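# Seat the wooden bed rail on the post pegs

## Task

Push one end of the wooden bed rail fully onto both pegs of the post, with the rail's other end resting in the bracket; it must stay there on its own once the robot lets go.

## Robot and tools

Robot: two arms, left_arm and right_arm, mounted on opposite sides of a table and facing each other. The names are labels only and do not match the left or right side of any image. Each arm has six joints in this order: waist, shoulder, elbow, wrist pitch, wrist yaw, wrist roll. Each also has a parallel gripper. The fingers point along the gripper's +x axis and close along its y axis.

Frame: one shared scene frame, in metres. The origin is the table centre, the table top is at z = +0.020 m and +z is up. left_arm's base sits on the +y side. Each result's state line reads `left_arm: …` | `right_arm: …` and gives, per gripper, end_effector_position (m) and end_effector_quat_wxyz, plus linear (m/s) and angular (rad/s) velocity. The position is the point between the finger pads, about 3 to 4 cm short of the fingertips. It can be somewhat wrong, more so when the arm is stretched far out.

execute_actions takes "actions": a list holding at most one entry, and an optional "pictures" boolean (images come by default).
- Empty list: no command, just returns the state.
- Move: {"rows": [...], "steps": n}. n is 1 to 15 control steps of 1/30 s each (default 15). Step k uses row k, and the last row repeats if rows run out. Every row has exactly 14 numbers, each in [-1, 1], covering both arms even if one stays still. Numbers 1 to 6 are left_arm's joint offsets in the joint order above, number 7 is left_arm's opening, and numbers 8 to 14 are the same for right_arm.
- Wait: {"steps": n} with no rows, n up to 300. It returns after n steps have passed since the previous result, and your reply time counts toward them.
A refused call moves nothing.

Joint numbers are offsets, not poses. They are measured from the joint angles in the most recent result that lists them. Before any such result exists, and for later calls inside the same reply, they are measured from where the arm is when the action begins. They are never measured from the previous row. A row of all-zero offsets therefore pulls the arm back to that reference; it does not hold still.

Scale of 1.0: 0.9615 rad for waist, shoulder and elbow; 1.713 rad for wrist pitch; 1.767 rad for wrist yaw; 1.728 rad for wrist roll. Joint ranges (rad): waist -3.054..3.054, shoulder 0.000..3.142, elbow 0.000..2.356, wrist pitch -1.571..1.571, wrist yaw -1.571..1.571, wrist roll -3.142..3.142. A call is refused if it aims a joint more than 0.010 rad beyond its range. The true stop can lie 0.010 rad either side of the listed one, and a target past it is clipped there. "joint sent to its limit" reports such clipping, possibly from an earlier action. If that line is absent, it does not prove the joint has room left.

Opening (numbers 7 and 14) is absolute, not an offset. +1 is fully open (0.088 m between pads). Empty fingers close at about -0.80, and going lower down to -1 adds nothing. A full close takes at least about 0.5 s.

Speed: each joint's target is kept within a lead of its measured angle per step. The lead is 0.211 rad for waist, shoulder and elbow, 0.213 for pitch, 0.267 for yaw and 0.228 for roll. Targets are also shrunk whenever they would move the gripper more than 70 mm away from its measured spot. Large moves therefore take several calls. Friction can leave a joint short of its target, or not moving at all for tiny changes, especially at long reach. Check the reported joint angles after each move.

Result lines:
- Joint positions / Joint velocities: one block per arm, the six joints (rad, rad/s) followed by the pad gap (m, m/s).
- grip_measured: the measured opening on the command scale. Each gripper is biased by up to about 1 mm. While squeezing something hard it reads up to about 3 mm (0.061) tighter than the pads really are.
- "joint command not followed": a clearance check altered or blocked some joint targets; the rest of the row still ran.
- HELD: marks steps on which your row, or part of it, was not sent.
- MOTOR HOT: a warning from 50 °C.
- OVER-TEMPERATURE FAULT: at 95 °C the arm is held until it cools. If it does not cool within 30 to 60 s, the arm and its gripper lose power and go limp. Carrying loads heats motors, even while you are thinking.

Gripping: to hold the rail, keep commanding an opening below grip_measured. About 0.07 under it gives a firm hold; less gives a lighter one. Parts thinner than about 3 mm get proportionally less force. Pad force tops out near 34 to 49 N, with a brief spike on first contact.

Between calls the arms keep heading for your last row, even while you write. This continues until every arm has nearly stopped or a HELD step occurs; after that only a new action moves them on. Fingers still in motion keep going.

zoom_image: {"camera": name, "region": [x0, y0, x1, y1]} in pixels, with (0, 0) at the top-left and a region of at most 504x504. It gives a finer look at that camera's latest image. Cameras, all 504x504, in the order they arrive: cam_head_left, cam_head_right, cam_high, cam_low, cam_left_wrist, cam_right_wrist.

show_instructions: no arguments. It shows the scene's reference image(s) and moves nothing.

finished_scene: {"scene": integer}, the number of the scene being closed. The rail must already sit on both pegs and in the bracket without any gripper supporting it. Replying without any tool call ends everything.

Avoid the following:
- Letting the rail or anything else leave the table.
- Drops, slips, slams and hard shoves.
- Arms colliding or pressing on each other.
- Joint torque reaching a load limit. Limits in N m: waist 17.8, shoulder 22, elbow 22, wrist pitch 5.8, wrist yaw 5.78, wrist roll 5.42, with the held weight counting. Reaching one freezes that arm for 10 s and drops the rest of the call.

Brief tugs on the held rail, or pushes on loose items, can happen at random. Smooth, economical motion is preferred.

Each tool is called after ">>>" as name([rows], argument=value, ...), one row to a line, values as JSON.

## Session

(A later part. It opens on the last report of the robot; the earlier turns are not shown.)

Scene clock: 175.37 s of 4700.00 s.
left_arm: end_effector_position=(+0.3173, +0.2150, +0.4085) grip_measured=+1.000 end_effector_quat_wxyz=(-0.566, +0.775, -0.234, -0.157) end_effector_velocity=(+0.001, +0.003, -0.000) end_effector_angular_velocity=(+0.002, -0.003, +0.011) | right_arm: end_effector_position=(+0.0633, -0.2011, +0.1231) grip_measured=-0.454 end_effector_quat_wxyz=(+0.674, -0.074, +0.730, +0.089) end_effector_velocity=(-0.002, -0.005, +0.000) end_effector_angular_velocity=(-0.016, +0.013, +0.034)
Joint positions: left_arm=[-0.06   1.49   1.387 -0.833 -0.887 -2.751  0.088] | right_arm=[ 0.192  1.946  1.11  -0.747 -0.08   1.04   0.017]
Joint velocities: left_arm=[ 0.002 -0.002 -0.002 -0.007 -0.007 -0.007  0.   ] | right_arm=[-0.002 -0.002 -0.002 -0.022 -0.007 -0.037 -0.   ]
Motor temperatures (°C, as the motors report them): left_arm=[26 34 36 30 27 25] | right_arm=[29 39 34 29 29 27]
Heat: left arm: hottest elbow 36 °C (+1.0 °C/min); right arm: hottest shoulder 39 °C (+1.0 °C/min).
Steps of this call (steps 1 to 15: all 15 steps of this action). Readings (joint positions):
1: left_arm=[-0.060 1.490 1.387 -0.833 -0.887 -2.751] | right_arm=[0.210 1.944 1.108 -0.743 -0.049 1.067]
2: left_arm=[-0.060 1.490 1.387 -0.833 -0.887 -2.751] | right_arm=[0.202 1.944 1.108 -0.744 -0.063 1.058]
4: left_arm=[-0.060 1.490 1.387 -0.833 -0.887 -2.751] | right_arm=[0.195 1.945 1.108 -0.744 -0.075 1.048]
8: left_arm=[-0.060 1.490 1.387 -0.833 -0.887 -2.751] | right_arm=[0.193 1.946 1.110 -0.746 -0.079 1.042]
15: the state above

>>> execute_actions([
  {"rows": [[0,0,0,0,0,0,1, -0.03,0,0.015,0,0.02,-0.01,-0.49],[0,0,0,0,0,0,1, -0.03,0,0.015,0,0.02,-0.01,-0.49],[0,0,0,0,0,0,1, -0.03,0,0.015,0,0.02,-0.01,-0.49],[0,0,0,0,0,0,1, -0.03,0,0.025,0.01,0.02,-0.01,-0.49],[0,0,0,0,0,0,1, -0.03,0,0.025,0.01,0.02,-0.01,-0.49],[0,0,0,0,0,0,1, -0.03,0,0.025,0.02,0.02,-0.01,-0.49],[0,0,0,0,0,0,1, -0.03,0,0.025,0.02,0.02,-0.01,-0.49],[0,0,0,0,0,0,1, -0.03,0,0.0,0.02,0.02,-0.01,-0.49]]},
])

>>> zoom_image(camera="cam_high", region=[125, 285, 185, 335])

Scene clock: 180.67 s of 4700.00 s.
left_arm: end_effector_position=(+0.3173, +0.2150, +0.4085) grip_measured=+1.000 end_effector_quat_wxyz=(-0.566, +0.775, -0.234, -0.157) end_effector_velocity=(-0.001, +0.002, -0.000) end_effector_angular_velocity=(+0.002, -0.003, +0.006) | right_arm: end_effector_position=(+0.0635, -0.2000, +0.1228) grip_measured=-0.454 end_effector_quat_wxyz=(+0.675, -0.072, +0.729, +0.091) end_effector_velocity=(+0.000, -0.004, -0.001) end_effector_angular_velocity=(-0.010, +0.011, -0.015)
Joint positions: left_arm=[-0.06   1.49   1.387 -0.833 -0.887 -2.751  0.088] | right_arm=[ 0.192  1.946  1.109 -0.739 -0.08   1.039  0.017]
Joint velocities: left_arm=[-0.002 -0.002 -0.002 -0.007 -0.007 -0.007  0.   ] | right_arm=[-0.007 -0.002 -0.007 -0.007 -0.007  0.007 -0.   ]
Motor temperatures (°C, as the motors report them): left_arm=[26 34 36 31 27 25] | right_arm=[29 39 34 29 29 27]
Heat: left arm: hottest elbow 36 °C (+1.0 °C/min); right arm: hottest shoulder 39 °C (+1.0 °C/min).
Steps of this call (steps 1 to 15: the robot went on to your last target; steps 16 to 90: nothing new was sent; then 1.80 s passed at rest; steps 91 to 105: all 15 steps of this action). Readings (joint positions):
91: left_arm=[-0.060 1.490 1.387 -0.833 -0.887 -2.751] | right_arm=[0.192 1.946 1.110 -0.747 -0.080 1.039]
92: left_arm=[-0.060 1.490 1.387 -0.833 -0.887 -2.751] | right_arm=[0.192 1.946 1.110 -0.747 -0.080 1.039]
94: left_arm=[-0.060 1.490 1.387 -0.833 -0.887 -2.751] | right_arm=[0.192 1.946 1.111 -0.747 -0.080 1.039]
98: left_arm=[-0.060 1.490 1.387 -0.833 -0.887 -2.751] | right_arm=[0.192 1.946 1.111 -0.745 -0.080 1.039]
105: the state above

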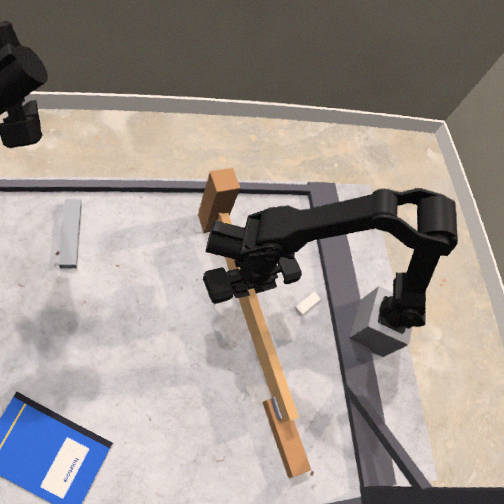

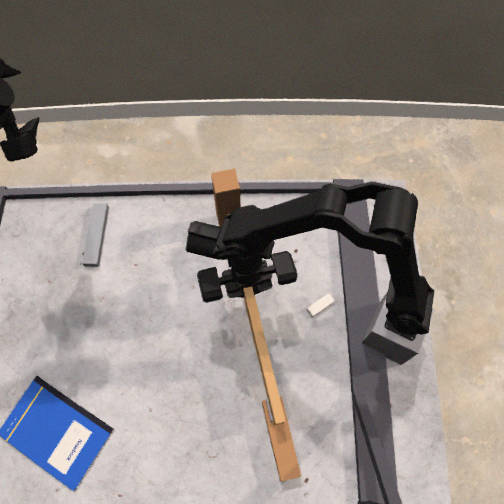

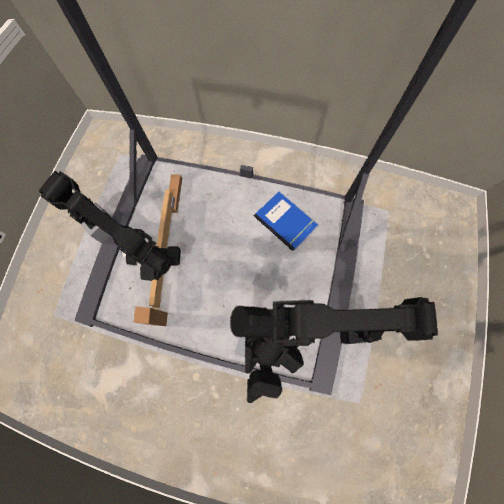

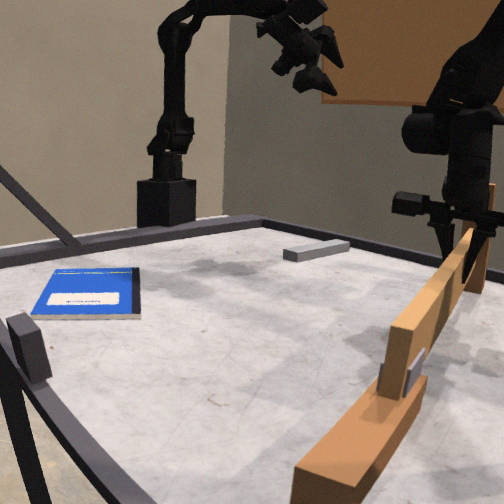

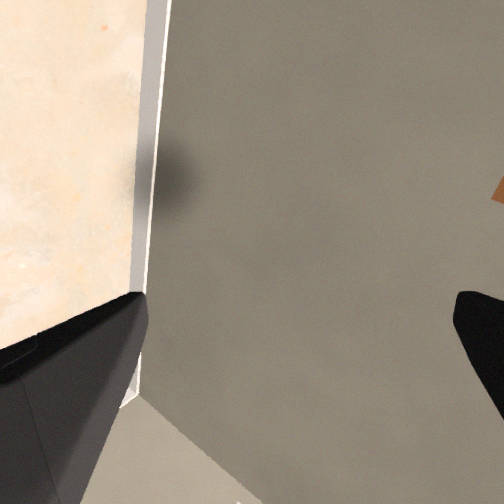

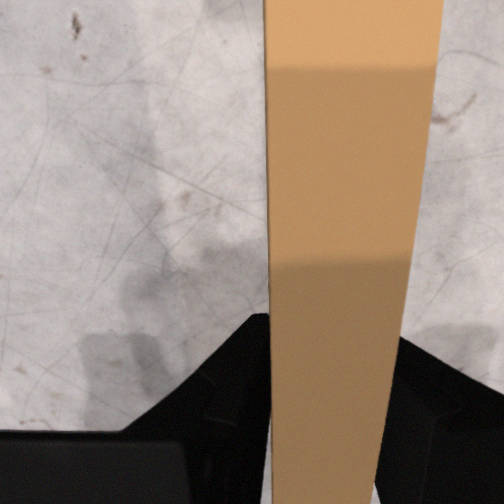

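Region (125, 285, 185, 335) of cam_high's 504x504 image, scaled by 8.400, with more detail than that image has.

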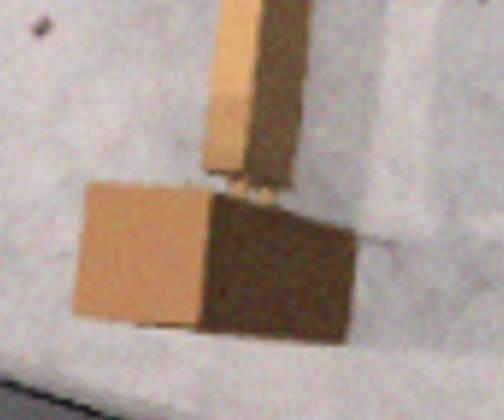

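>>> execute_actions([
  {"rows": [[0,0,0,0,0,0,1, 0.03,-0.03,0.0,-0.02,0.03,0.022,-0.6]]},
], pictures=false)

>>> execute_actions([
  {"rows": [[0,0,0,0,0,0,1, -0.06,0.015,0.025,0,0,-0.03,-0.6]]},
], pictures=false)

Scene clock: 183.53 s of 4700.00 s.
left_arm: end_effector_position=(+0.3173, +0.2150, +0.4085) grip_measured=+1.000 end_effector_quat_wxyz=(-0.566, +0.775, -0.234, -0.157) end_effector_velocity=(-0.000, +0.001, +0.002) end_effector_angular_velocity=(-0.002, -0.004, +0.006) | right_arm: end_effector_position=(+0.0618, -0.2042, +0.1250) grip_measured=-0.454 end_effector_quat_wxyz=(+0.688, -0.076, +0.718, +0.071) end_effector_velocity=(+0.001, -0.003, +0.000) end_effector_angular_velocity=(-0.009, -0.005, +0.005)
Joint positions: left_arm=[-0.06   1.49   1.387 -0.833 -0.887 -2.751  0.088] | right_arm=[ 0.214  1.938  1.108 -0.763 -0.037  1.083  0.017]
Joint velocities: left_arm=[-0.002 -0.002  0.002 -0.007 -0.007 -0.007  0.   ] | right_arm=[-0.002 -0.002 -0.002 -0.007  0.007 -0.007 -0.   ]
Motor temperatures (°C, as the motors report them): left_arm=[26 34 36 31 27 25] | right_arm=[29 39 34 29 29 27]
Heat: left arm: hottest elbow 36 °C (+0.0 °C/min); right arm: hottest shoulder 39 °C (+1.0 °C/min).
Steps of this call (steps 1 to 15: the robot went on to your last target; steps 16 to 71: nothing new was sent; steps 72 to 86: all 15 steps of this action). Readings (joint positions):
72: left_arm=[-0.060 1.490 1.387 -0.833 -0.887 -2.751] | right_arm=[0.197 1.945 1.108 -0.740 -0.074 1.047]
73: left_arm=[-0.060 1.490 1.387 -0.833 -0.887 -2.751] | right_arm=[0.205 1.945 1.108 -0.741 -0.059 1.056]
75: left_arm=[-0.060 1.490 1.387 -0.833 -0.887 -2.751] | right_arm=[0.214 1.943 1.108 -0.749 -0.043 1.069]
79: left_arm=[-0.060 1.490 1.387 -0.833 -0.887 -2.751] | right_arm=[0.214 1.938 1.108 -0.760 -0.039 1.080]
86: the state above

Scene clock: 184.03 s of 4700.00 s.
left_arm: end_effector_position=(+0.3173, +0.2150, +0.4085) grip_measured=+1.000 end_effector_quat_wxyz=(-0.566, +0.775, -0.234, -0.157) end_effector_velocity=(-0.002, +0.002, -0.002) end_effector_angular_velocity=(-0.000, +0.009, -0.003) | right_arm: end_effector_position=(+0.0639, -0.2045, +0.1253) grip_measured=-0.454 end_effector_quat_wxyz=(+0.675, -0.074, +0.730, +0.079) end_effector_velocity=(+0.003, -0.003, +0.000) end_effector_angular_velocity=(-0.007, -0.005, +0.015)
Joint positions: left_arm=[-0.06   1.49   1.387 -0.833 -0.887 -2.751  0.088] | right_arm=[ 0.19   1.94   1.111 -0.766 -0.074  1.051  0.017]
Joint velocities: left_arm=[-0.002 -0.007 -0.007 -0.007  0.007 -0.007  0.   ] | right_arm=[-0.007 -0.002 -0.002 -0.007  0.007 -0.022 -0.   ]
Motor temperatures (°C, as the motors report them): left_arm=[26 34 36 31 27 25] | right_arm=[29 39 34 29 29 27]
Heat: left arm: hottest elbow 36 °C (+0.0 °C/min); right arm: hottest shoulder 39 °C (+1.0 °C/min).
Steps of this call (steps 1 to 15: all 15 steps of this action). Readings (joint positions):
1: left_arm=[-0.060 1.490 1.387 -0.833 -0.887 -2.751] | right_arm=[0.209 1.938 1.110 -0.764 -0.042 1.077]
2: left_arm=[-0.060 1.490 1.387 -0.833 -0.887 -2.751] | right_arm=[0.201 1.938 1.110 -0.765 -0.056 1.069]
4: left_arm=[-0.060 1.490 1.387 -0.833 -0.887 -2.751] | right_arm=[0.193 1.939 1.110 -0.765 -0.070 1.058]
8: left_arm=[-0.060 1.490 1.387 -0.833 -0.887 -2.751] | right_arm=[0.191 1.940 1.111 -0.766 -0.073 1.052]
15: the state above

Overshot −y. Elbow up to return.

>>> execute_actions([
  {"rows": [[0,0,0,0,0,0,1, 0.03,0,0.035,-0.005,0.03,0.02,-0.6]]},
], pictures=false)

>>> execute_actions([
  {"rows": [[0,0,0,0,0,0,1, -0.06,0.015,0.025,0,0,-0.03,-0.6]]},
], pictures=false)

Scene clock: 187.43 s of 4700.00 s.
left_arm: end_effector_position=(+0.3173, +0.2150, +0.4085) grip_measured=+1.000 end_effector_quat_wxyz=(-0.566, +0.775, -0.234, -0.157) end_effector_velocity=(+0.001, +0.001, +0.003) end_effector_angular_velocity=(+0.003, -0.020, +0.007) | right_arm: end_effector_position=(+0.0617, -0.2014, +0.1275) grip_measured=-0.454 end_effector_quat_wxyz=(+0.689, -0.076, +0.717, +0.072) end_effector_velocity=(-0.000, -0.000, +0.001) end_effector_angular_velocity=(+0.000, +0.008, +0.019)
Joint positions: left_arm=[-0.06   1.49   1.387 -0.833 -0.887 -2.751  0.088] | right_arm=[ 0.218  1.94   1.123 -0.774 -0.034  1.086  0.017]
Joint velocities: left_arm=[-0.002 -0.002 -0.002  0.007 -0.022  0.007  0.   ] | right_arm=[-0.002 -0.002  0.002 -0.007 -0.007 -0.022  0.   ]
Motor temperatures (°C, as the motors report them): left_arm=[26 34 36 31 27 25] | right_arm=[29 39 34 29 29 27]
Heat: left arm: hottest elbow 36 °C (+0.0 °C/min); right arm: hottest shoulder 39 °C (+1.0 °C/min).
Steps of this call (steps 1 to 15: the robot went on to your last target; steps 16 to 87: nothing new was sent; steps 88 to 102: all 15 steps of this action). Readings (joint positions):
88: left_arm=[-0.060 1.490 1.387 -0.833 -0.887 -2.751] | right_arm=[0.195 1.940 1.114 -0.768 -0.067 1.059]
89: left_arm=[-0.060 1.490 1.387 -0.833 -0.887 -2.751] | right_arm=[0.204 1.940 1.116 -0.770 -0.053 1.068]
91: left_arm=[-0.060 1.490 1.387 -0.833 -0.887 -2.751] | right_arm=[0.213 1.940 1.119 -0.771 -0.039 1.080]
95: left_arm=[-0.060 1.490 1.387 -0.833 -0.887 -2.751] | right_arm=[0.217 1.940 1.123 -0.774 -0.035 1.084]
102: the state above

Scene clock: 187.93 s of 4700.00 s.
left_arm: end_effector_position=(+0.3173, +0.2150, +0.4085) grip_measured=+1.000 end_effector_quat_wxyz=(-0.566, +0.775, -0.234, -0.157) end_effector_velocity=(-0.002, +0.001, +0.000) end_effector_angular_velocity=(-0.005, +0.008, -0.003) | right_arm: end_effector_position=(+0.0634, -0.2023, +0.1271) grip_measured=-0.454 end_effector_quat_wxyz=(+0.675, -0.076, +0.729, +0.079) end_effector_velocity=(-0.001, -0.002, +0.000) end_effector_angular_velocity=(-0.004, +0.009, +0.005)
Joint positions: left_arm=[-0.06   1.49   1.387 -0.833 -0.887 -2.751  0.088] | right_arm=[ 0.194  1.943  1.125 -0.778 -0.072  1.051  0.017]
Joint velocities: left_arm=[-0.002 -0.007 -0.002 -0.007  0.007 -0.007  0.   ] | right_arm=[-0.002 -0.002 -0.002 -0.007 -0.007 -0.007 -0.   ]
Motor temperatures (°C, as the motors report them): left_arm=[26 34 36 31 27 25] | right_arm=[29 39 34 29 29 27]
Heat: left arm: hottest elbow 36 °C (+0.0 °C/min); right arm: hottest shoulder 39 °C (+1.0 °C/min).
Steps of this call (steps 1 to 15: all 15 steps of this action). Readings (joint positions):
1: left_arm=[-0.060 1.490 1.387 -0.833 -0.887 -2.751] | right_arm=[0.213 1.941 1.124 -0.775 -0.040 1.079]
2: left_arm=[-0.060 1.490 1.387 -0.833 -0.887 -2.751] | right_arm=[0.205 1.942 1.125 -0.776 -0.053 1.070]
4: left_arm=[-0.060 1.490 1.387 -0.833 -0.887 -2.751] | right_arm=[0.198 1.943 1.125 -0.777 -0.066 1.060]
8: left_arm=[-0.060 1.490 1.387 -0.833 -0.887 -2.751] | right_arm=[0.195 1.943 1.125 -0.778 -0.070 1.053]
15: the state above

>>> execute_actions([
  {"rows": [[0,0,0,0,0,0,1, 0.06,0,0.0,0,0.03,0.04,-0.6]]},
])

>>> zoom_image(camera="cam_head_left", region=[200, 195, 250, 245])

>>> zoom_image(camera="cam_head_right", region=[205, 195, 255, 245])

>>> zoom_image(camera="cam_high", region=[125, 285, 185, 335])

Scene clock: 192.77 s of 4700.00 s.
left_arm: end_effector_position=(+0.3173, +0.2150, +0.4085) grip_measured=+1.000 end_effector_quat_wxyz=(-0.566, +0.775, -0.234, -0.157) end_effector_velocity=(-0.001, +0.002, -0.000) end_effector_angular_velocity=(+0.015, -0.005, -0.002) | right_arm: end_effector_position=(+0.0540, -0.1999, +0.1268) grip_measured=-0.454 end_effector_quat_wxyz=(+0.691, -0.079, +0.715, +0.069) end_effector_velocity=(-0.001, -0.002, +0.000) end_effector_angular_velocity=(-0.005, +0.009, +0.019)
Joint positions: left_arm=[-0.06   1.49   1.387 -0.833 -0.887 -2.751  0.088] | right_arm=[ 0.246  1.943  1.125 -0.777 -0.027  1.113  0.017]
Joint velocities: left_arm=[-0.002 -0.002 -0.002 -0.007 -0.007  0.007  0.   ] | right_arm=[-0.002 -0.002 -0.002 -0.007 -0.007 -0.022  0.   ]
Motor temperatures (°C, as the motors report them): left_arm=[26 34 36 31 27 25] | right_arm=[29 38 34 29 29 27]
Heat: left arm: hottest elbow 36 °C (+0.0 °C/min); right arm: hottest shoulder 38 °C (+1.0 °C/min).
Steps of this call (steps 1 to 15: the robot went on to your last target; steps 16 to 90: nothing new was sent; then 1.33 s passed at rest; steps 91 to 105: all 15 steps of this action). Readings (joint positions):
91: left_arm=[-0.060 1.490 1.387 -0.833 -0.887 -2.751] | right_arm=[0.202 1.943 1.125 -0.778 -0.061 1.068]
92: left_arm=[-0.060 1.490 1.387 -0.833 -0.887 -2.751] | right_arm=[0.216 1.943 1.125 -0.777 -0.039 1.082]
94: left_arm=[-0.060 1.490 1.387 -0.833 -0.887 -2.751] | right_arm=[0.232 1.943 1.125 -0.776 -0.031 1.098]
98: left_arm=[-0.060 1.490 1.387 -0.833 -0.887 -2.751] | right_arm=[0.245 1.943 1.125 -0.777 -0.028 1.110]
105: the state above

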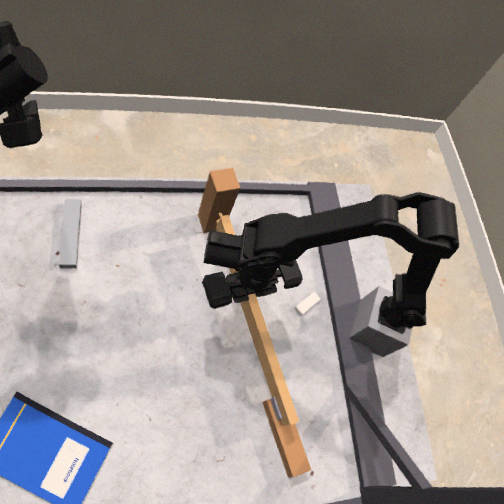

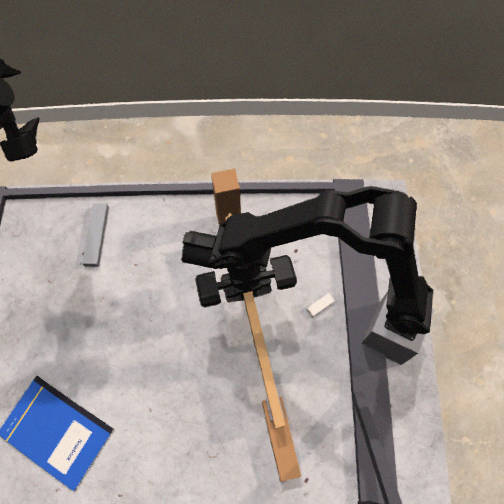

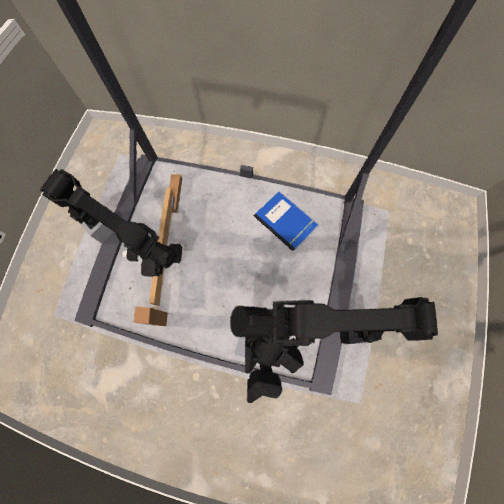

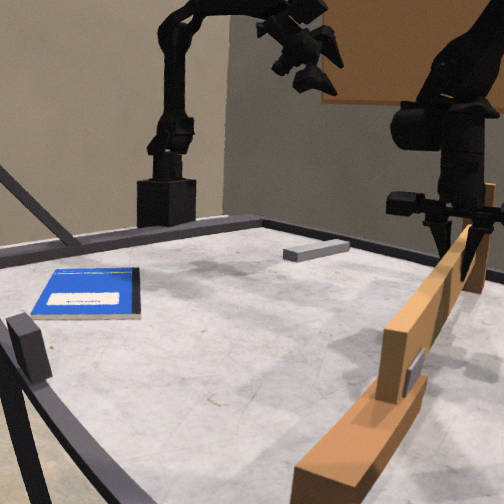

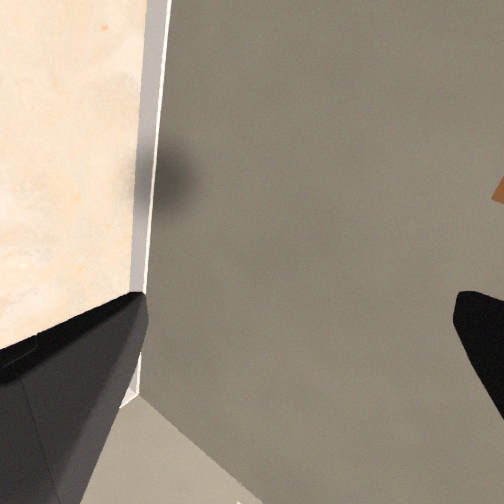

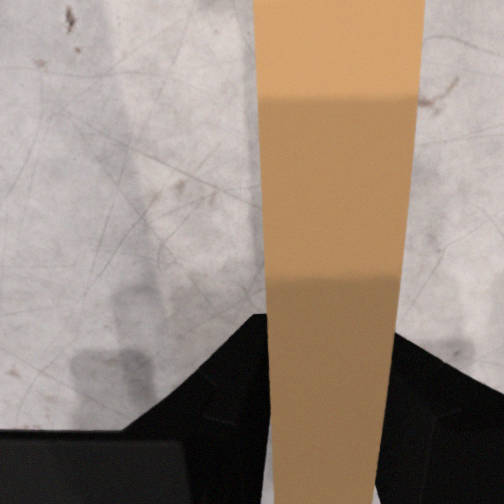

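Region (200, 195, 250, 245) of cam_head_left's 504x504 image, scaled by 10.080, with more detail than that image has.

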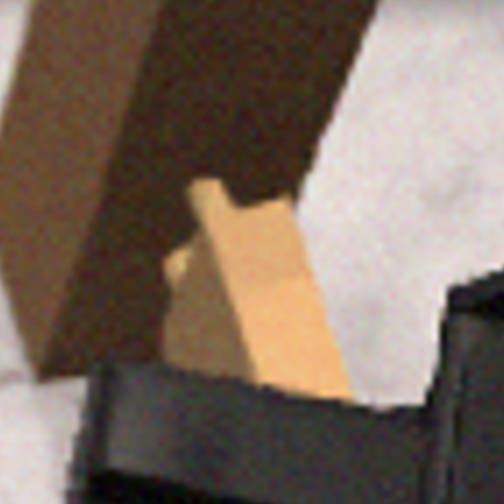

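Region (205, 195, 255, 245) of cam_head_right's 504x504 image, scaled by 10.080, with more detail than that image has.

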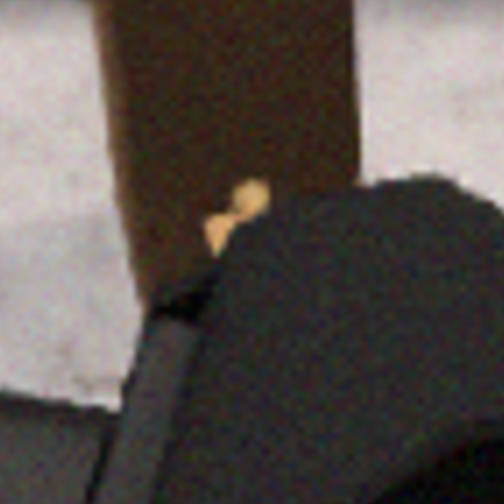

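Region (125, 285, 185, 335) of cam_high's 504x504 image, scaled by 8.400, with more detail than that image has.

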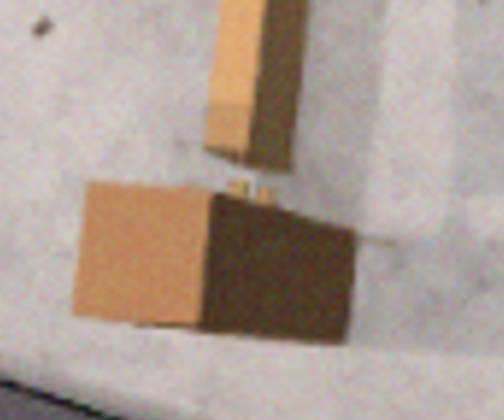

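>>> execute_actions([
  {"rows": [[0,0,0,0,0,0,1, -0.03,0.04,0.055,-0.012,0,-0.02,-0.6]]},
])

>>> zoom_image(camera="cam_low", region=[424, 180, 504, 300])

>>> execute_actions([
  {"rows": [[0,0,0,0,0,0,1, -0.06,0.015,0.025,0,0,-0.03,-0.6]]},
], pictures=false)

Scene clock: 199.67 s of 4700.00 s.
left_arm: end_effector_position=(+0.3173, +0.2150, +0.4085) grip_measured=+1.000 end_effector_quat_wxyz=(-0.566, +0.775, -0.234, -0.157) end_effector_velocity=(-0.001, +0.002, -0.002) end_effector_angular_velocity=(+0.019, -0.004, -0.002) | right_arm: end_effector_position=(+0.0614, -0.1977, +0.1246) grip_measured=-0.454 end_effector_quat_wxyz=(+0.686, -0.085, +0.719, +0.066) end_effector_velocity=(+0.001, -0.001, +0.001) end_effector_angular_velocity=(-0.000, +0.008, -0.000)
Joint positions: left_arm=[-0.06   1.49   1.387 -0.833 -0.887 -2.751  0.088] | right_arm=[ 0.222  1.974  1.158 -0.799 -0.033  1.085  0.017]
Joint velocities: left_arm=[-0.002 -0.002 -0.007 -0.007 -0.007  0.007  0.   ] | right_arm=[-0.007 -0.002  0.002 -0.007 -0.007 -0.007 -0.   ]
Motor temperatures (°C, as the motors report them): left_arm=[26 34 37 31 27 25] | right_arm=[29 39 34 29 29 27]
Heat: left arm: hottest elbow 37 °C (+1.0 °C/min); right arm: hottest shoulder 39 °C (+0.0 °C/min).
Steps of this call (steps 1 to 15: the robot went on to your last target; steps 16 to 90: nothing new was sent; then 3.40 s passed at rest; steps 91 to 105: all 15 steps of this action). Readings (joint positions):
91: left_arm=[-0.060 1.490 1.387 -0.833 -0.887 -2.751] | right_arm=[0.243 1.949 1.132 -0.786 -0.028 1.109]
92: left_arm=[-0.060 1.490 1.387 -0.833 -0.887 -2.751] | right_arm=[0.239 1.955 1.139 -0.790 -0.030 1.103]
94: left_arm=[-0.060 1.490 1.387 -0.833 -0.887 -2.751] | right_arm=[0.230 1.966 1.150 -0.791 -0.031 1.092]
98: left_arm=[-0.060 1.490 1.387 -0.833 -0.887 -2.751] | right_arm=[0.222 1.972 1.157 -0.797 -0.033 1.086]
105: the state above

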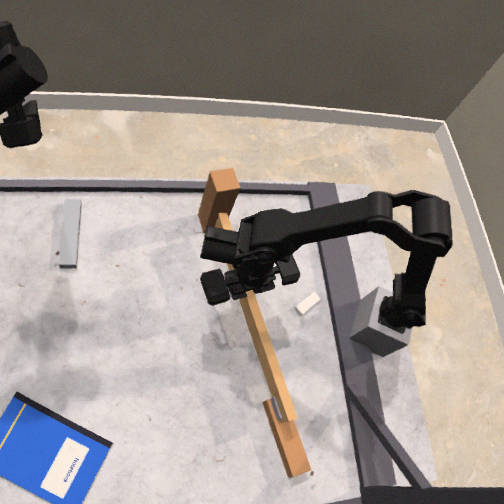

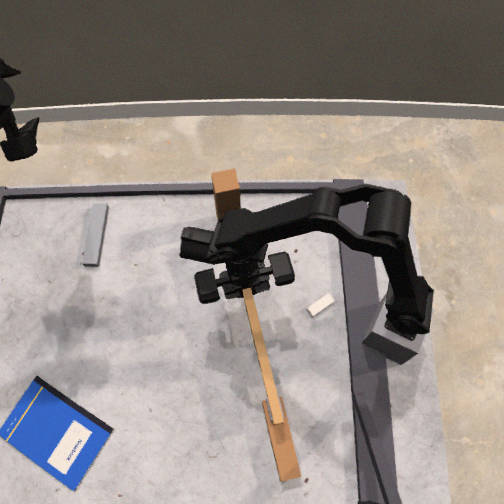

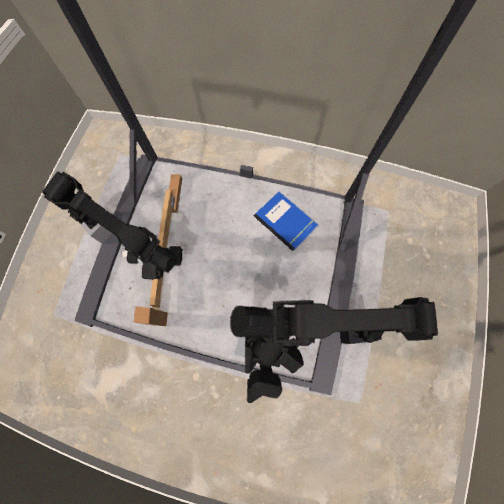

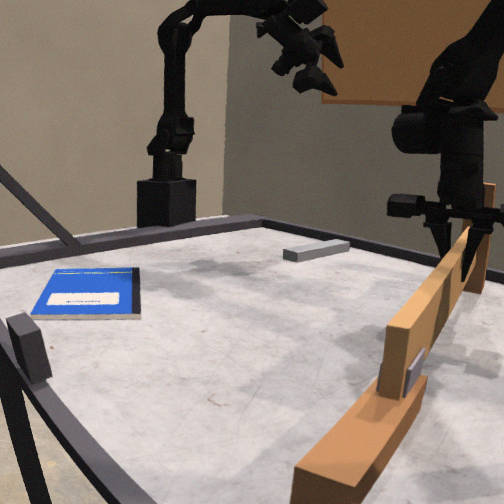

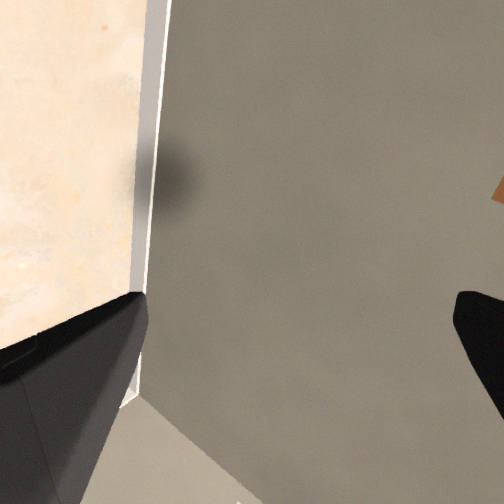

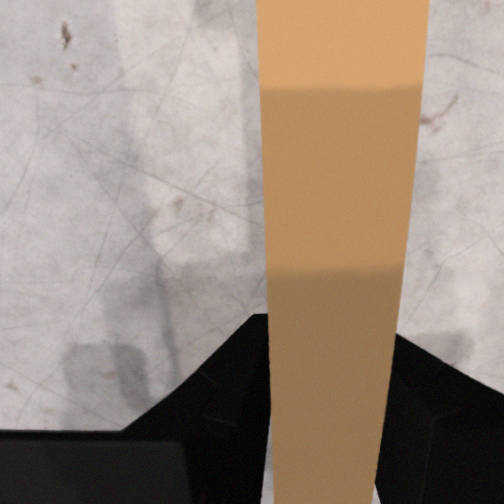

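Region (424, 180, 504, 300) of cam_low's 504x504 image, scaled by 4.200, with more detail than that image has.

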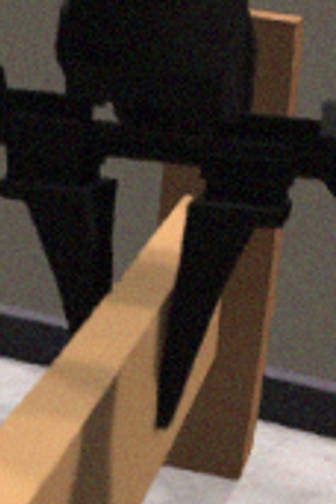

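Scene clock: 200.17 s of 4700.00 s.
left_arm: end_effector_position=(+0.3173, +0.2150, +0.4085) grip_measured=+1.000 end_effector_quat_wxyz=(-0.566, +0.775, -0.234, -0.157) end_effector_velocity=(-0.001, +0.002, -0.000) end_effector_angular_velocity=(+0.002, -0.003, +0.006) | right_arm: end_effector_position=(+0.0630, -0.1985, +0.1245) grip_measured=-0.454 end_effector_quat_wxyz=(+0.673, -0.086, +0.731, +0.074) end_effector_velocity=(-0.003, -0.000, +0.000) end_effector_angular_velocity=(+0.001, +0.024, +0.018)
Joint positions: left_arm=[-0.06   1.49   1.387 -0.833 -0.887 -2.751  0.088] | right_arm=[ 0.2    1.976  1.16  -0.802 -0.07   1.049  0.017]
Joint velocities: left_arm=[-0.002 -0.002 -0.002 -0.007 -0.007 -0.007  0.   ] | right_arm=[-0.002  0.002  0.002 -0.007 -0.022 -0.022 -0.   ]
Motor temperatures (°C, as the motors report them): left_arm=[26 34 37 31 27 25] | right_arm=[29 39 34 29 29 27]
Heat: left arm: hottest elbow 37 °C (+1.0 °C/min); right arm: hottest shoulder 39 °C (+0.0 °C/min).
Steps of this call (steps 1 to 15: all 15 steps of this action). Readings (joint positions):
1: left_arm=[-0.060 1.490 1.387 -0.833 -0.887 -2.751] | right_arm=[0.217 1.975 1.160 -0.800 -0.041 1.074]
2: left_arm=[-0.060 1.490 1.387 -0.833 -0.887 -2.751] | right_arm=[0.209 1.975 1.160 -0.801 -0.054 1.066]
4: left_arm=[-0.060 1.490 1.387 -0.833 -0.887 -2.751] | right_arm=[0.202 1.976 1.160 -0.802 -0.067 1.056]
8: left_arm=[-0.060 1.490 1.387 -0.833 -0.887 -2.751] | right_arm=[0.201 1.976 1.160 -0.802 -0.069 1.051]
15: the state above

Go +y/up further.

>>> execute_actions([
  {"rows": [[0,0,0,0,0,0,1, 0.03,0,0.03,-0.005,0.025,0.02,-0.6]]},
], pictures=false)

>>> execute_actions([
  {"rows": [[0,0,0,0,0,0,1, -0.06,0.015,0.025,0,0,-0.03,-0.6]]},
], pictures=false)

Scene clock: 203.07 s of 4700.00 s.
left_arm: end_effector_position=(+0.3173, +0.2150, +0.4085) grip_measured=+1.000 end_effector_quat_wxyz=(-0.566, +0.775, -0.234, -0.157) end_effector_velocity=(+0.000, +0.004, +0.002) end_effector_angular_velocity=(+0.027, -0.015, +0.007) | right_arm: end_effector_position=(+0.0607, -0.1958, +0.1264) grip_measured=-0.454 end_effector_quat_wxyz=(+0.685, -0.088, +0.720, +0.068) end_effector_velocity=(-0.001, -0.002, +0.000) end_effector_angular_velocity=(-0.005, +0.009, -0.010)
Joint positions: left_arm=[-0.06   1.49   1.387 -0.833 -0.887 -2.751  0.088] | right_arm=[ 0.225  1.977  1.171 -0.81  -0.035  1.08   0.017]
Joint velocities: left_arm=[-0.002 -0.002  0.002 -0.022 -0.022  0.007  0.   ] | right_arm=[-0.002 -0.002 -0.002 -0.007 -0.007  0.007 -0.   ]
Motor temperatures (°C, as the motors report them): left_arm=[26 34 37 31 27 25] | right_arm=[29 38 34 29 29 27]
Heat: left arm: hottest elbow 37 °C (+1.0 °C/min); right arm: hottest shoulder 38 °C (-1.0 °C/min).
Steps of this call (steps 1 to 15: the robot went on to your last target; steps 16 to 72: nothing new was sent; steps 73 to 87: all 15 steps of this action). Readings (joint positions):
73: left_arm=[-0.060 1.490 1.387 -0.833 -0.887 -2.751] | right_arm=[0.204 1.977 1.162 -0.804 -0.064 1.056]
74: left_arm=[-0.060 1.490 1.387 -0.833 -0.887 -2.751] | right_arm=[0.212 1.977 1.164 -0.805 -0.051 1.065]
76: left_arm=[-0.060 1.490 1.387 -0.833 -0.887 -2.751] | right_arm=[0.221 1.977 1.167 -0.806 -0.039 1.075]
80: left_arm=[-0.060 1.490 1.387 -0.833 -0.887 -2.751] | right_arm=[0.224 1.977 1.171 -0.809 -0.036 1.079]
87: the state above

Scene clock: 203.57 s of 4700.00 s.
left_arm: end_effector_position=(+0.3173, +0.2150, +0.4085) grip_measured=+1.000 end_effector_quat_wxyz=(-0.566, +0.775, -0.234, -0.157) end_effector_velocity=(+0.001, +0.003, +0.001) end_effector_angular_velocity=(+0.005, -0.014, +0.014) | right_arm: end_effector_position=(+0.0625, -0.1966, +0.1263) grip_measured=-0.454 end_effector_quat_wxyz=(+0.672, -0.089, +0.732, +0.077) end_effector_velocity=(-0.001, -0.002, +0.001) end_effector_angular_velocity=(+0.001, +0.024, +0.013)
Joint positions: left_arm=[-0.06   1.49   1.387 -0.833 -0.887 -2.751  0.088] | right_arm=[ 0.202  1.979  1.173 -0.813 -0.071  1.044  0.017]
Joint velocities: left_arm=[-0.002 -0.002 -0.002 -0.007 -0.022 -0.007  0.   ] | right_arm=[-0.007 -0.002 -0.002 -0.007 -0.022 -0.022 -0.   ]
Motor temperatures (°C, as the motors report them): left_arm=[26 34 37 31 27 25] | right_arm=[29 38 34 29 29 27]
Heat: left arm: hottest elbow 37 °C (+1.0 °C/min); right arm: hottest shoulder 38 °C (-1.0 °C/min).
Steps of this call (steps 1 to 15: all 15 steps of this action). Readings (joint positions):
1: left_arm=[-0.060 1.490 1.387 -0.833 -0.887 -2.751] | right_arm=[0.220 1.977 1.172 -0.810 -0.042 1.072]
2: left_arm=[-0.060 1.490 1.387 -0.833 -0.887 -2.751] | right_arm=[0.213 1.978 1.173 -0.812 -0.054 1.064]
4: left_arm=[-0.060 1.490 1.387 -0.833 -0.887 -2.751] | right_arm=[0.205 1.979 1.173 -0.813 -0.066 1.053]
8: left_arm=[-0.060 1.490 1.387 -0.833 -0.887 -2.751] | right_arm=[0.204 1.979 1.173 -0.813 -0.070 1.046]
15: the state above

>>> execute_actions([
  {"rows": [[0,0,0,0,0,0,1, 0.03,-0.03,-0.05,0.01,0.025,0.02,-0.6]]},
], pictures=false)

Scene clock: 209.10 s of 4700.00 s.
left_arm: end_effector_position=(+0.3173, +0.2150, +0.4085) grip_measured=+1.000 end_effector_quat_wxyz=(-0.566, +0.775, -0.234, -0.157) end_effector_velocity=(-0.002, -0.001, +0.001) end_effector_angular_velocity=(+0.000, -0.009, -0.007) | right_arm: end_effector_position=(+0.0608, -0.2018, +0.1226) grip_measured=-0.454 end_effector_quat_wxyz=(+0.685, -0.086, +0.720, +0.064) end_effector_velocity=(-0.001, -0.003, -0.001) end_effector_angular_velocity=(-0.010, +0.010, -0.010)
Joint positions: left_arm=[-0.06   1.49   1.387 -0.833 -0.887 -2.751  0.088] | right_arm=[ 0.22   1.968  1.141 -0.791 -0.034  1.084  0.017]
Joint velocities: left_arm=[-0.007 -0.002 -0.002  0.007 -0.007  0.007  0.   ] | right_arm=[-0.002  0.002 -0.002 -0.007 -0.007  0.007  0.   ]
Motor temperatures (°C, as the motors report them): left_arm=[26 34 37 31 27 25] | right_arm=[29 38 35 29 29 27]
Heat: left arm: hottest elbow 37 °C (+1.0 °C/min); right arm: hottest shoulder 38 °C (+0.0 °C/min).
Steps of this call (steps 1 to 15: the robot went on to your last target; steps 16 to 90: nothing new was sent; then 2.03 s passed at rest; steps 91 to 105: all 15 steps of this action). Readings (joint positions):
91: left_arm=[-0.060 1.490 1.387 -0.833 -0.887 -2.751] | right_arm=[0.207 1.978 1.167 -0.808 -0.065 1.051]
92: left_arm=[-0.060 1.490 1.387 -0.833 -0.887 -2.751] | right_arm=[0.215 1.975 1.160 -0.800 -0.051 1.060]
94: left_arm=[-0.060 1.490 1.387 -0.833 -0.887 -2.751] | right_arm=[0.220 1.972 1.152 -0.794 -0.037 1.073]
98: left_arm=[-0.060 1.490 1.387 -0.833 -0.887 -2.751] | right_arm=[0.220 1.971 1.142 -0.792 -0.035 1.083]
105: the state above

>>> execute_actions([
  {"rows": [[0,0,0,0,0,0,1, -0.06,0,0.03,0,0.025,-0.03,-0.6]]},
], pictures=false)

Scene clock: 210.87 s of 4700.00 s.
left_arm: end_effector_position=(+0.3173, +0.2150, +0.4085) grip_measured=+1.000 end_effector_quat_wxyz=(-0.566, +0.775, -0.234, -0.157) end_effector_velocity=(+0.000, +0.005, -0.003) end_effector_angular_velocity=(+0.021, +0.002, +0.011) | right_arm: end_effector_position=(+0.0637, -0.2015, +0.1236) grip_measured=-0.454 end_effector_quat_wxyz=(+0.679, -0.087, +0.725, +0.072) end_effector_velocity=(-0.003, -0.001, +0.000) end_effector_angular_velocity=(-0.000, +0.023, +0.004)
Joint positions: left_arm=[-0.06   1.49   1.387 -0.833 -0.887 -2.751  0.088] | right_arm=[ 0.204  1.968  1.144 -0.793 -0.051  1.055  0.017]
Joint velocities: left_arm=[ 0.002 -0.002 -0.007 -0.022 -0.007 -0.007  0.   ] | right_arm=[-0.002 -0.002 -0.002 -0.007 -0.022 -0.007 -0.   ]
Motor temperatures (°C, as the motors report them): left_arm=[26 34 37 31 27 25] | right_arm=[29 39 35 29 29 27]
Heat: left arm: hottest elbow 37 °C (+1.0 °C/min); right arm: hottest shoulder 39 °C (+1.0 °C/min).
Steps of this call (steps 1 to 15: the robot went on to your last target; steps 16 to 38: nothing new was sent; steps 39 to 53: all 15 steps of this action). Readings (joint positions):
39: left_arm=[-0.060 1.490 1.387 -0.833 -0.887 -2.751] | right_arm=[0.216 1.968 1.142 -0.791 -0.035 1.079]
40: left_arm=[-0.060 1.490 1.387 -0.833 -0.887 -2.751] | right_arm=[0.209 1.968 1.143 -0.792 -0.044 1.072]
42: left_arm=[-0.060 1.490 1.387 -0.833 -0.887 -2.751] | right_arm=[0.204 1.968 1.144 -0.792 -0.051 1.062]
46: left_arm=[-0.060 1.490 1.387 -0.833 -0.887 -2.751] | right_arm=[0.204 1.968 1.144 -0.792 -0.051 1.056]
53: the state above

>>> execute_actions([
  {"rows": [[0,0,0,0,0,0,1, -0.012,0,-0.005,0.003,0.01,0,-0.6],[0,0,0,0,0,0,1, -0.012,0,-0.01,0.006,0.01,0,-0.6],[0,0,0,0,0,0,1, -0.012,0,-0.015,0.009,0.01,0,-0.6],[0,0,0,0,0,0,1, -0.012,0,-0.02,0.012,0.01,0,-0.6],[0,0,0,0,0,0,1, -0.012,0,-0.025,0.015,0.01,0,-0.6],[0,0,0,0,0,0,1, -0.012,0,-0.03,0.018,0.01,0,-0.6],[0,0,0,0,0,0,1, -0.012,0,-0.035,0.021,0.01,0,-0.6],[0,0,0,0,0,0,1, -0.012,0,-0.04,0.024,0.01,0,-0.6],[0,0,0,0,0,0,1, -0.012,0,-0.045,0.027,0.01,0,-0.6],[0,0,0,0,0,0,1, -0.012,0,-0.05,0.03,0.01,0,-0.6],[0,0,0,0,0,0,1, -0.012,0,-0.055,0.033,0.01,0,-0.6],[0,0,0,0,0,0,1, -0.012,0,-0.06,0.036,0.01,0,-0.6],[0,0,0,0,0,0,1, -0.02,0,-0.06,0.036,0.01,0,-0.6]]},
], pictures=false)

Scene clock: 217.50 s of 4700.00 s.
left_arm: end_effector_position=(+0.3173, +0.2150, +0.4085) grip_measured=+1.000 end_effector_quat_wxyz=(-0.566, +0.775, -0.234, -0.157) end_effector_velocity=(-0.000, +0.000, +0.000) end_effector_angular_velocity=(+0.002, -0.003, +0.006) | right_arm: end_effector_position=(+0.0637, -0.2035, +0.1152) grip_measured=-0.454 end_effector_quat_wxyz=(+0.680, -0.076, +0.726, +0.074) end_effector_velocity=(-0.002, -0.011, -0.006) end_effector_angular_velocity=(-0.010, +0.057, -0.021)
Joint positions: left_arm=[-0.06   1.49   1.387 -0.833 -0.887 -2.751  0.088] | right_arm=[ 0.199  1.968  1.104 -0.735 -0.059  1.063  0.017]
Joint velocities: left_arm=[-0.002  0.002  0.002 -0.007 -0.007 -0.007  0.   ] | right_arm=[-0.027 -0.002 -0.037  0.007 -0.051 -0.007  0.   ]
Motor temperatures (°C, as the motors report them): left_arm=[26 34 37 31 27 25] | right_arm=[29 39 35 29 31 27]
Heat: left arm: hottest elbow 37 °C (+1.0 °C/min); right arm: hottest shoulder 39 °C (+0.0 °C/min).
Steps of this call (steps 1 to 15: the robot went on to your last target; steps 16 to 90: nothing new was sent; then 3.13 s passed at rest; steps 91 to 105: all 15 steps of this action). Readings (joint positions):
91: left_arm=[-0.060 1.490 1.387 -0.833 -0.887 -2.751] | right_arm=[0.205 1.968 1.144 -0.793 -0.052 1.055]
92: left_arm=[-0.060 1.490 1.387 -0.833 -0.887 -2.751] | right_arm=[0.205 1.968 1.144 -0.793 -0.052 1.058]
94: left_arm=[-0.060 1.490 1.387 -0.833 -0.887 -2.751] | right_arm=[0.205 1.968 1.140 -0.789 -0.052 1.061]
98: left_arm=[-0.060 1.490 1.387 -0.833 -0.887 -2.751] | right_arm=[0.204 1.968 1.127 -0.767 -0.052 1.063]
105: the state above

>>> execute_actions(actions=[])

>>> zoom_image(camera="cam_high", region=[125, 285, 185, 335])

>>> zoom_image(camera="cam_low", region=[424, 180, 504, 300])

>>> zoom_image(camera="cam_head_left", region=[200, 195, 250, 245])

Scene clock: 220.43 s of 4700.00 s.
left_arm: end_effector_position=(+0.3173, +0.2150, +0.4085) grip_measured=+1.000 end_effector_quat_wxyz=(-0.566, +0.775, -0.234, -0.157) end_effector_velocity=(-0.000, +0.001, -0.002) end_effector_angular_velocity=(+0.007, -0.002, +0.006) | right_arm: end_effector_position=(+0.0637, -0.2036, +0.1147) grip_measured=-0.454 end_effector_quat_wxyz=(+0.680, -0.076, +0.726, +0.074) end_effector_velocity=(-0.001, -0.003, -0.003) end_effector_angular_velocity=(-0.013, +0.012, +0.019)
Joint positions: left_arm=[-0.06   1.49   1.387 -0.833 -0.887 -2.751  0.088] | right_arm=[ 0.198  1.968  1.102 -0.732 -0.059  1.063  0.017]
Joint velocities: left_arm=[-0.002  0.002 -0.002 -0.007 -0.007 -0.007  0.   ] | right_arm=[-0.002  0.007 -0.002 -0.007 -0.007 -0.022 -0.   ]
Motor temperatures (°C, as the motors report them): left_arm=[26 34 37 31 27 25] | right_arm=[29 39 35 28 30 27]
Heat: left arm: hottest elbow 37 °C (+1.0 °C/min); right arm: hottest shoulder 39 °C (+0.0 °C/min).
Steps of this call (steps 1 to 15: the robot went on to your last target; steps 16 to 88: nothing new was sent). Readings (joint positions):
1: left_arm=[-0.060 1.490 1.387 -0.833 -0.887 -2.751] | right_arm=[0.198 1.968 1.104 -0.735 -0.059 1.063]
2: left_arm=[-0.060 1.490 1.387 -0.833 -0.887 -2.751] | right_arm=[0.198 1.968 1.103 -0.734 -0.059 1.063]
4: left_arm=[-0.060 1.490 1.387 -0.833 -0.887 -2.751] | right_arm=[0.198 1.968 1.103 -0.733 -0.059 1.063]
8: left_arm=[-0.060 1.490 1.387 -0.833 -0.887 -2.751] | right_arm=[0.198 1.968 1.102 -0.732 -0.059 1.063]
88: the state above
All arms were judged still, so your last target was given up. Only a new action makes them travel on or press farther. Fingers that are still opening or closing keep moving.

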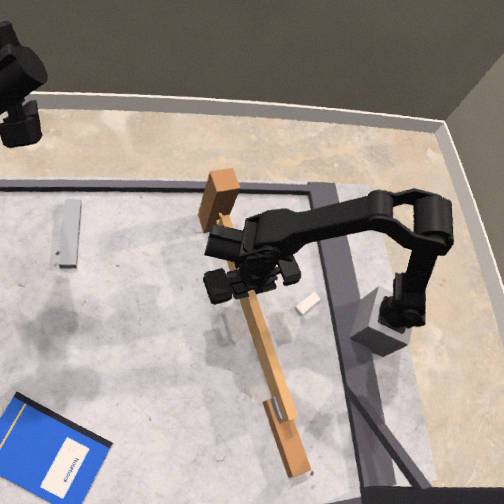

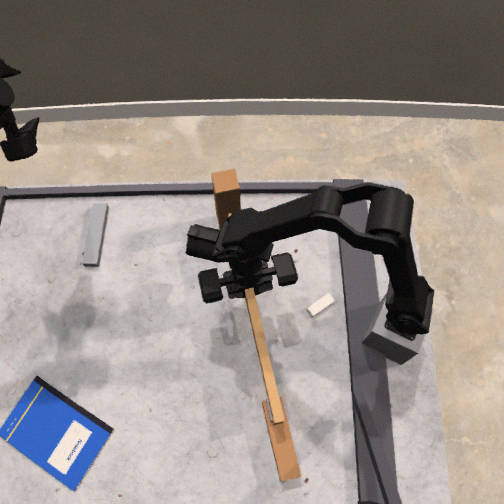

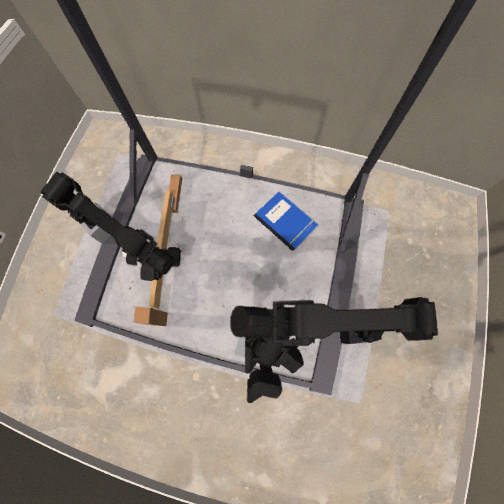

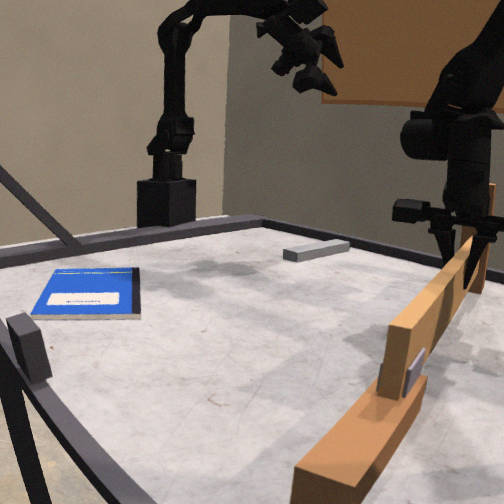

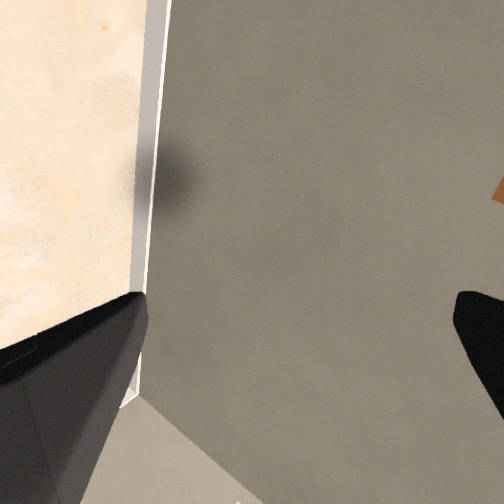

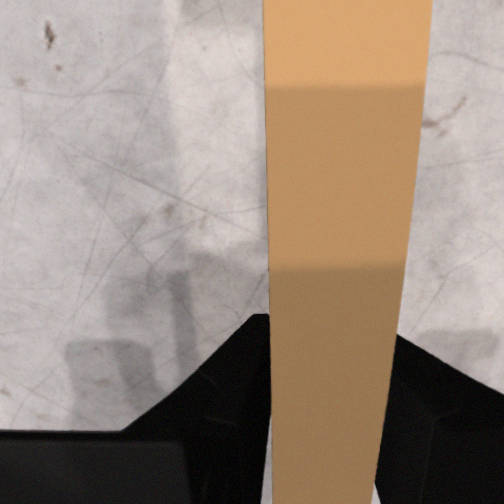

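Region (125, 285, 185, 335) of cam_high's 504x504 image, scaled by 8.400, with more detail than that image has.

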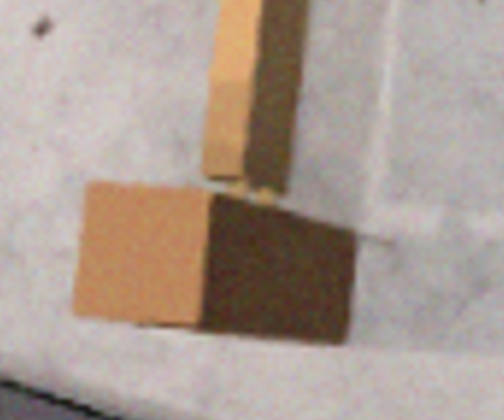

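Region (424, 180, 504, 300) of cam_low's 504x504 image, scaled by 4.200, with more detail than that image has.

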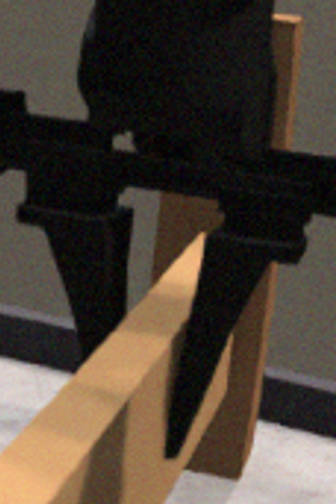

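Region (200, 195, 250, 245) of cam_head_left's 504x504 image, scaled by 10.080, with more detail than that image has.

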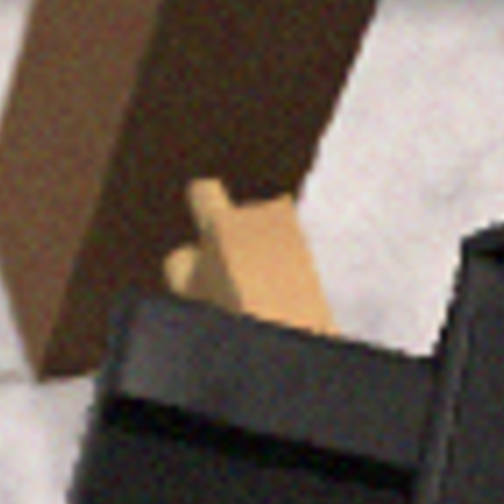

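>>> execute_actions([
  {"rows": [[0,0,0,0,0,0,1, 0.028,0.012,0.045,-0.012,0.012,0.005,-0.6]]},
], pictures=false)

>>> execute_actions([
  {"rows": [[0,0,0,0,0,0,1, -0.06,0.015,0.02,0,0,-0.03,-0.6]]},
], pictures=false)

Scene clock: 223.90 s of 4700.00 s.
left_arm: end_effector_position=(+0.3173, +0.2150, +0.4085) grip_measured=+1.000 end_effector_quat_wxyz=(-0.566, +0.775, -0.234, -0.157) end_effector_velocity=(-0.002, +0.002, +0.002) end_effector_angular_velocity=(-0.002, -0.004, +0.001) | right_arm: end_effector_position=(+0.0610, -0.1965, +0.1198) grip_measured=-0.454 end_effector_quat_wxyz=(+0.685, -0.080, +0.719, +0.080) end_effector_velocity=(+0.001, -0.005, +0.002) end_effector_angular_velocity=(-0.017, -0.002, +0.020)
Joint positions: left_arm=[-0.06   1.49   1.387 -0.833 -0.887 -2.751  0.088] | right_arm=[ 0.219  1.97   1.131 -0.75  -0.045  1.07   0.017]
Joint velocities: left_arm=[-0.007 -0.007 -0.002 -0.007 -0.007 -0.007  0.   ] | right_arm=[-0.002 -0.007 -0.002 -0.022  0.007 -0.022 -0.   ]
Motor temperatures (°C, as the motors report them): left_arm=[26 34 37 31 27 25] | right_arm=[29 39 34 28 30 27]
Heat: left arm: hottest elbow 37 °C (+1.0 °C/min); right arm: hottest shoulder 39 °C (+0.0 °C/min).
Steps of this call (steps 1 to 89: nothing new was sent; steps 90 to 104: all 15 steps of this action). Readings (joint positions):
90: left_arm=[-0.060 1.490 1.387 -0.833 -0.887 -2.751] | right_arm=[0.201 1.968 1.107 -0.736 -0.057 1.066]
91: left_arm=[-0.060 1.490 1.387 -0.833 -0.887 -2.751] | right_arm=[0.205 1.969 1.112 -0.740 -0.051 1.069]
93: left_arm=[-0.060 1.490 1.387 -0.833 -0.887 -2.751] | right_arm=[0.212 1.970 1.120 -0.744 -0.048 1.070]
97: left_arm=[-0.060 1.490 1.387 -0.833 -0.887 -2.751] | right_arm=[0.219 1.970 1.131 -0.748 -0.045 1.070]
104: the state above

Scene clock: 224.40 s of 4700.00 s.
left_arm: end_effector_position=(+0.3173, +0.2150, +0.4085) grip_measured=+1.000 end_effector_quat_wxyz=(-0.566, +0.775, -0.234, -0.157) end_effector_velocity=(-0.001, +0.003, +0.002) end_effector_angular_velocity=(-0.002, -0.004, +0.006) | right_arm: end_effector_position=(+0.0631, -0.1970, +0.1197) grip_measured=-0.454 end_effector_quat_wxyz=(+0.673, -0.080, +0.730, +0.089) end_effector_velocity=(+0.000, -0.004, +0.001) end_effector_angular_velocity=(-0.014, +0.012, -0.000)
Joint positions: left_arm=[-0.06   1.49   1.387 -0.833 -0.887 -2.751  0.088] | right_arm=[ 0.196  1.972  1.132 -0.752 -0.08   1.034  0.017]
Joint velocities: left_arm=[-0.002 -0.007 -0.002 -0.007 -0.007 -0.007  0.   ] | right_arm=[-0.007 -0.002  0.002 -0.022 -0.007 -0.007 -0.   ]
Motor temperatures (°C, as the motors report them): left_arm=[26 34 37 31 27 25] | right_arm=[29 39 34 28 30 27]
Heat: left arm: hottest elbow 37 °C (+1.0 °C/min); right arm: hottest shoulder 39 °C (+0.0 °C/min).
Steps of this call (steps 1 to 15: all 15 steps of this action). Readings (joint positions):
1: left_arm=[-0.060 1.490 1.387 -0.833 -0.887 -2.751] | right_arm=[0.215 1.971 1.131 -0.750 -0.049 1.061]
2: left_arm=[-0.060 1.490 1.387 -0.833 -0.887 -2.751] | right_arm=[0.206 1.972 1.132 -0.751 -0.063 1.053]
4: left_arm=[-0.060 1.490 1.387 -0.833 -0.887 -2.751] | right_arm=[0.199 1.972 1.132 -0.752 -0.076 1.042]
8: left_arm=[-0.060 1.490 1.387 -0.833 -0.887 -2.751] | right_arm=[0.197 1.972 1.132 -0.752 -0.078 1.036]
15: the state above


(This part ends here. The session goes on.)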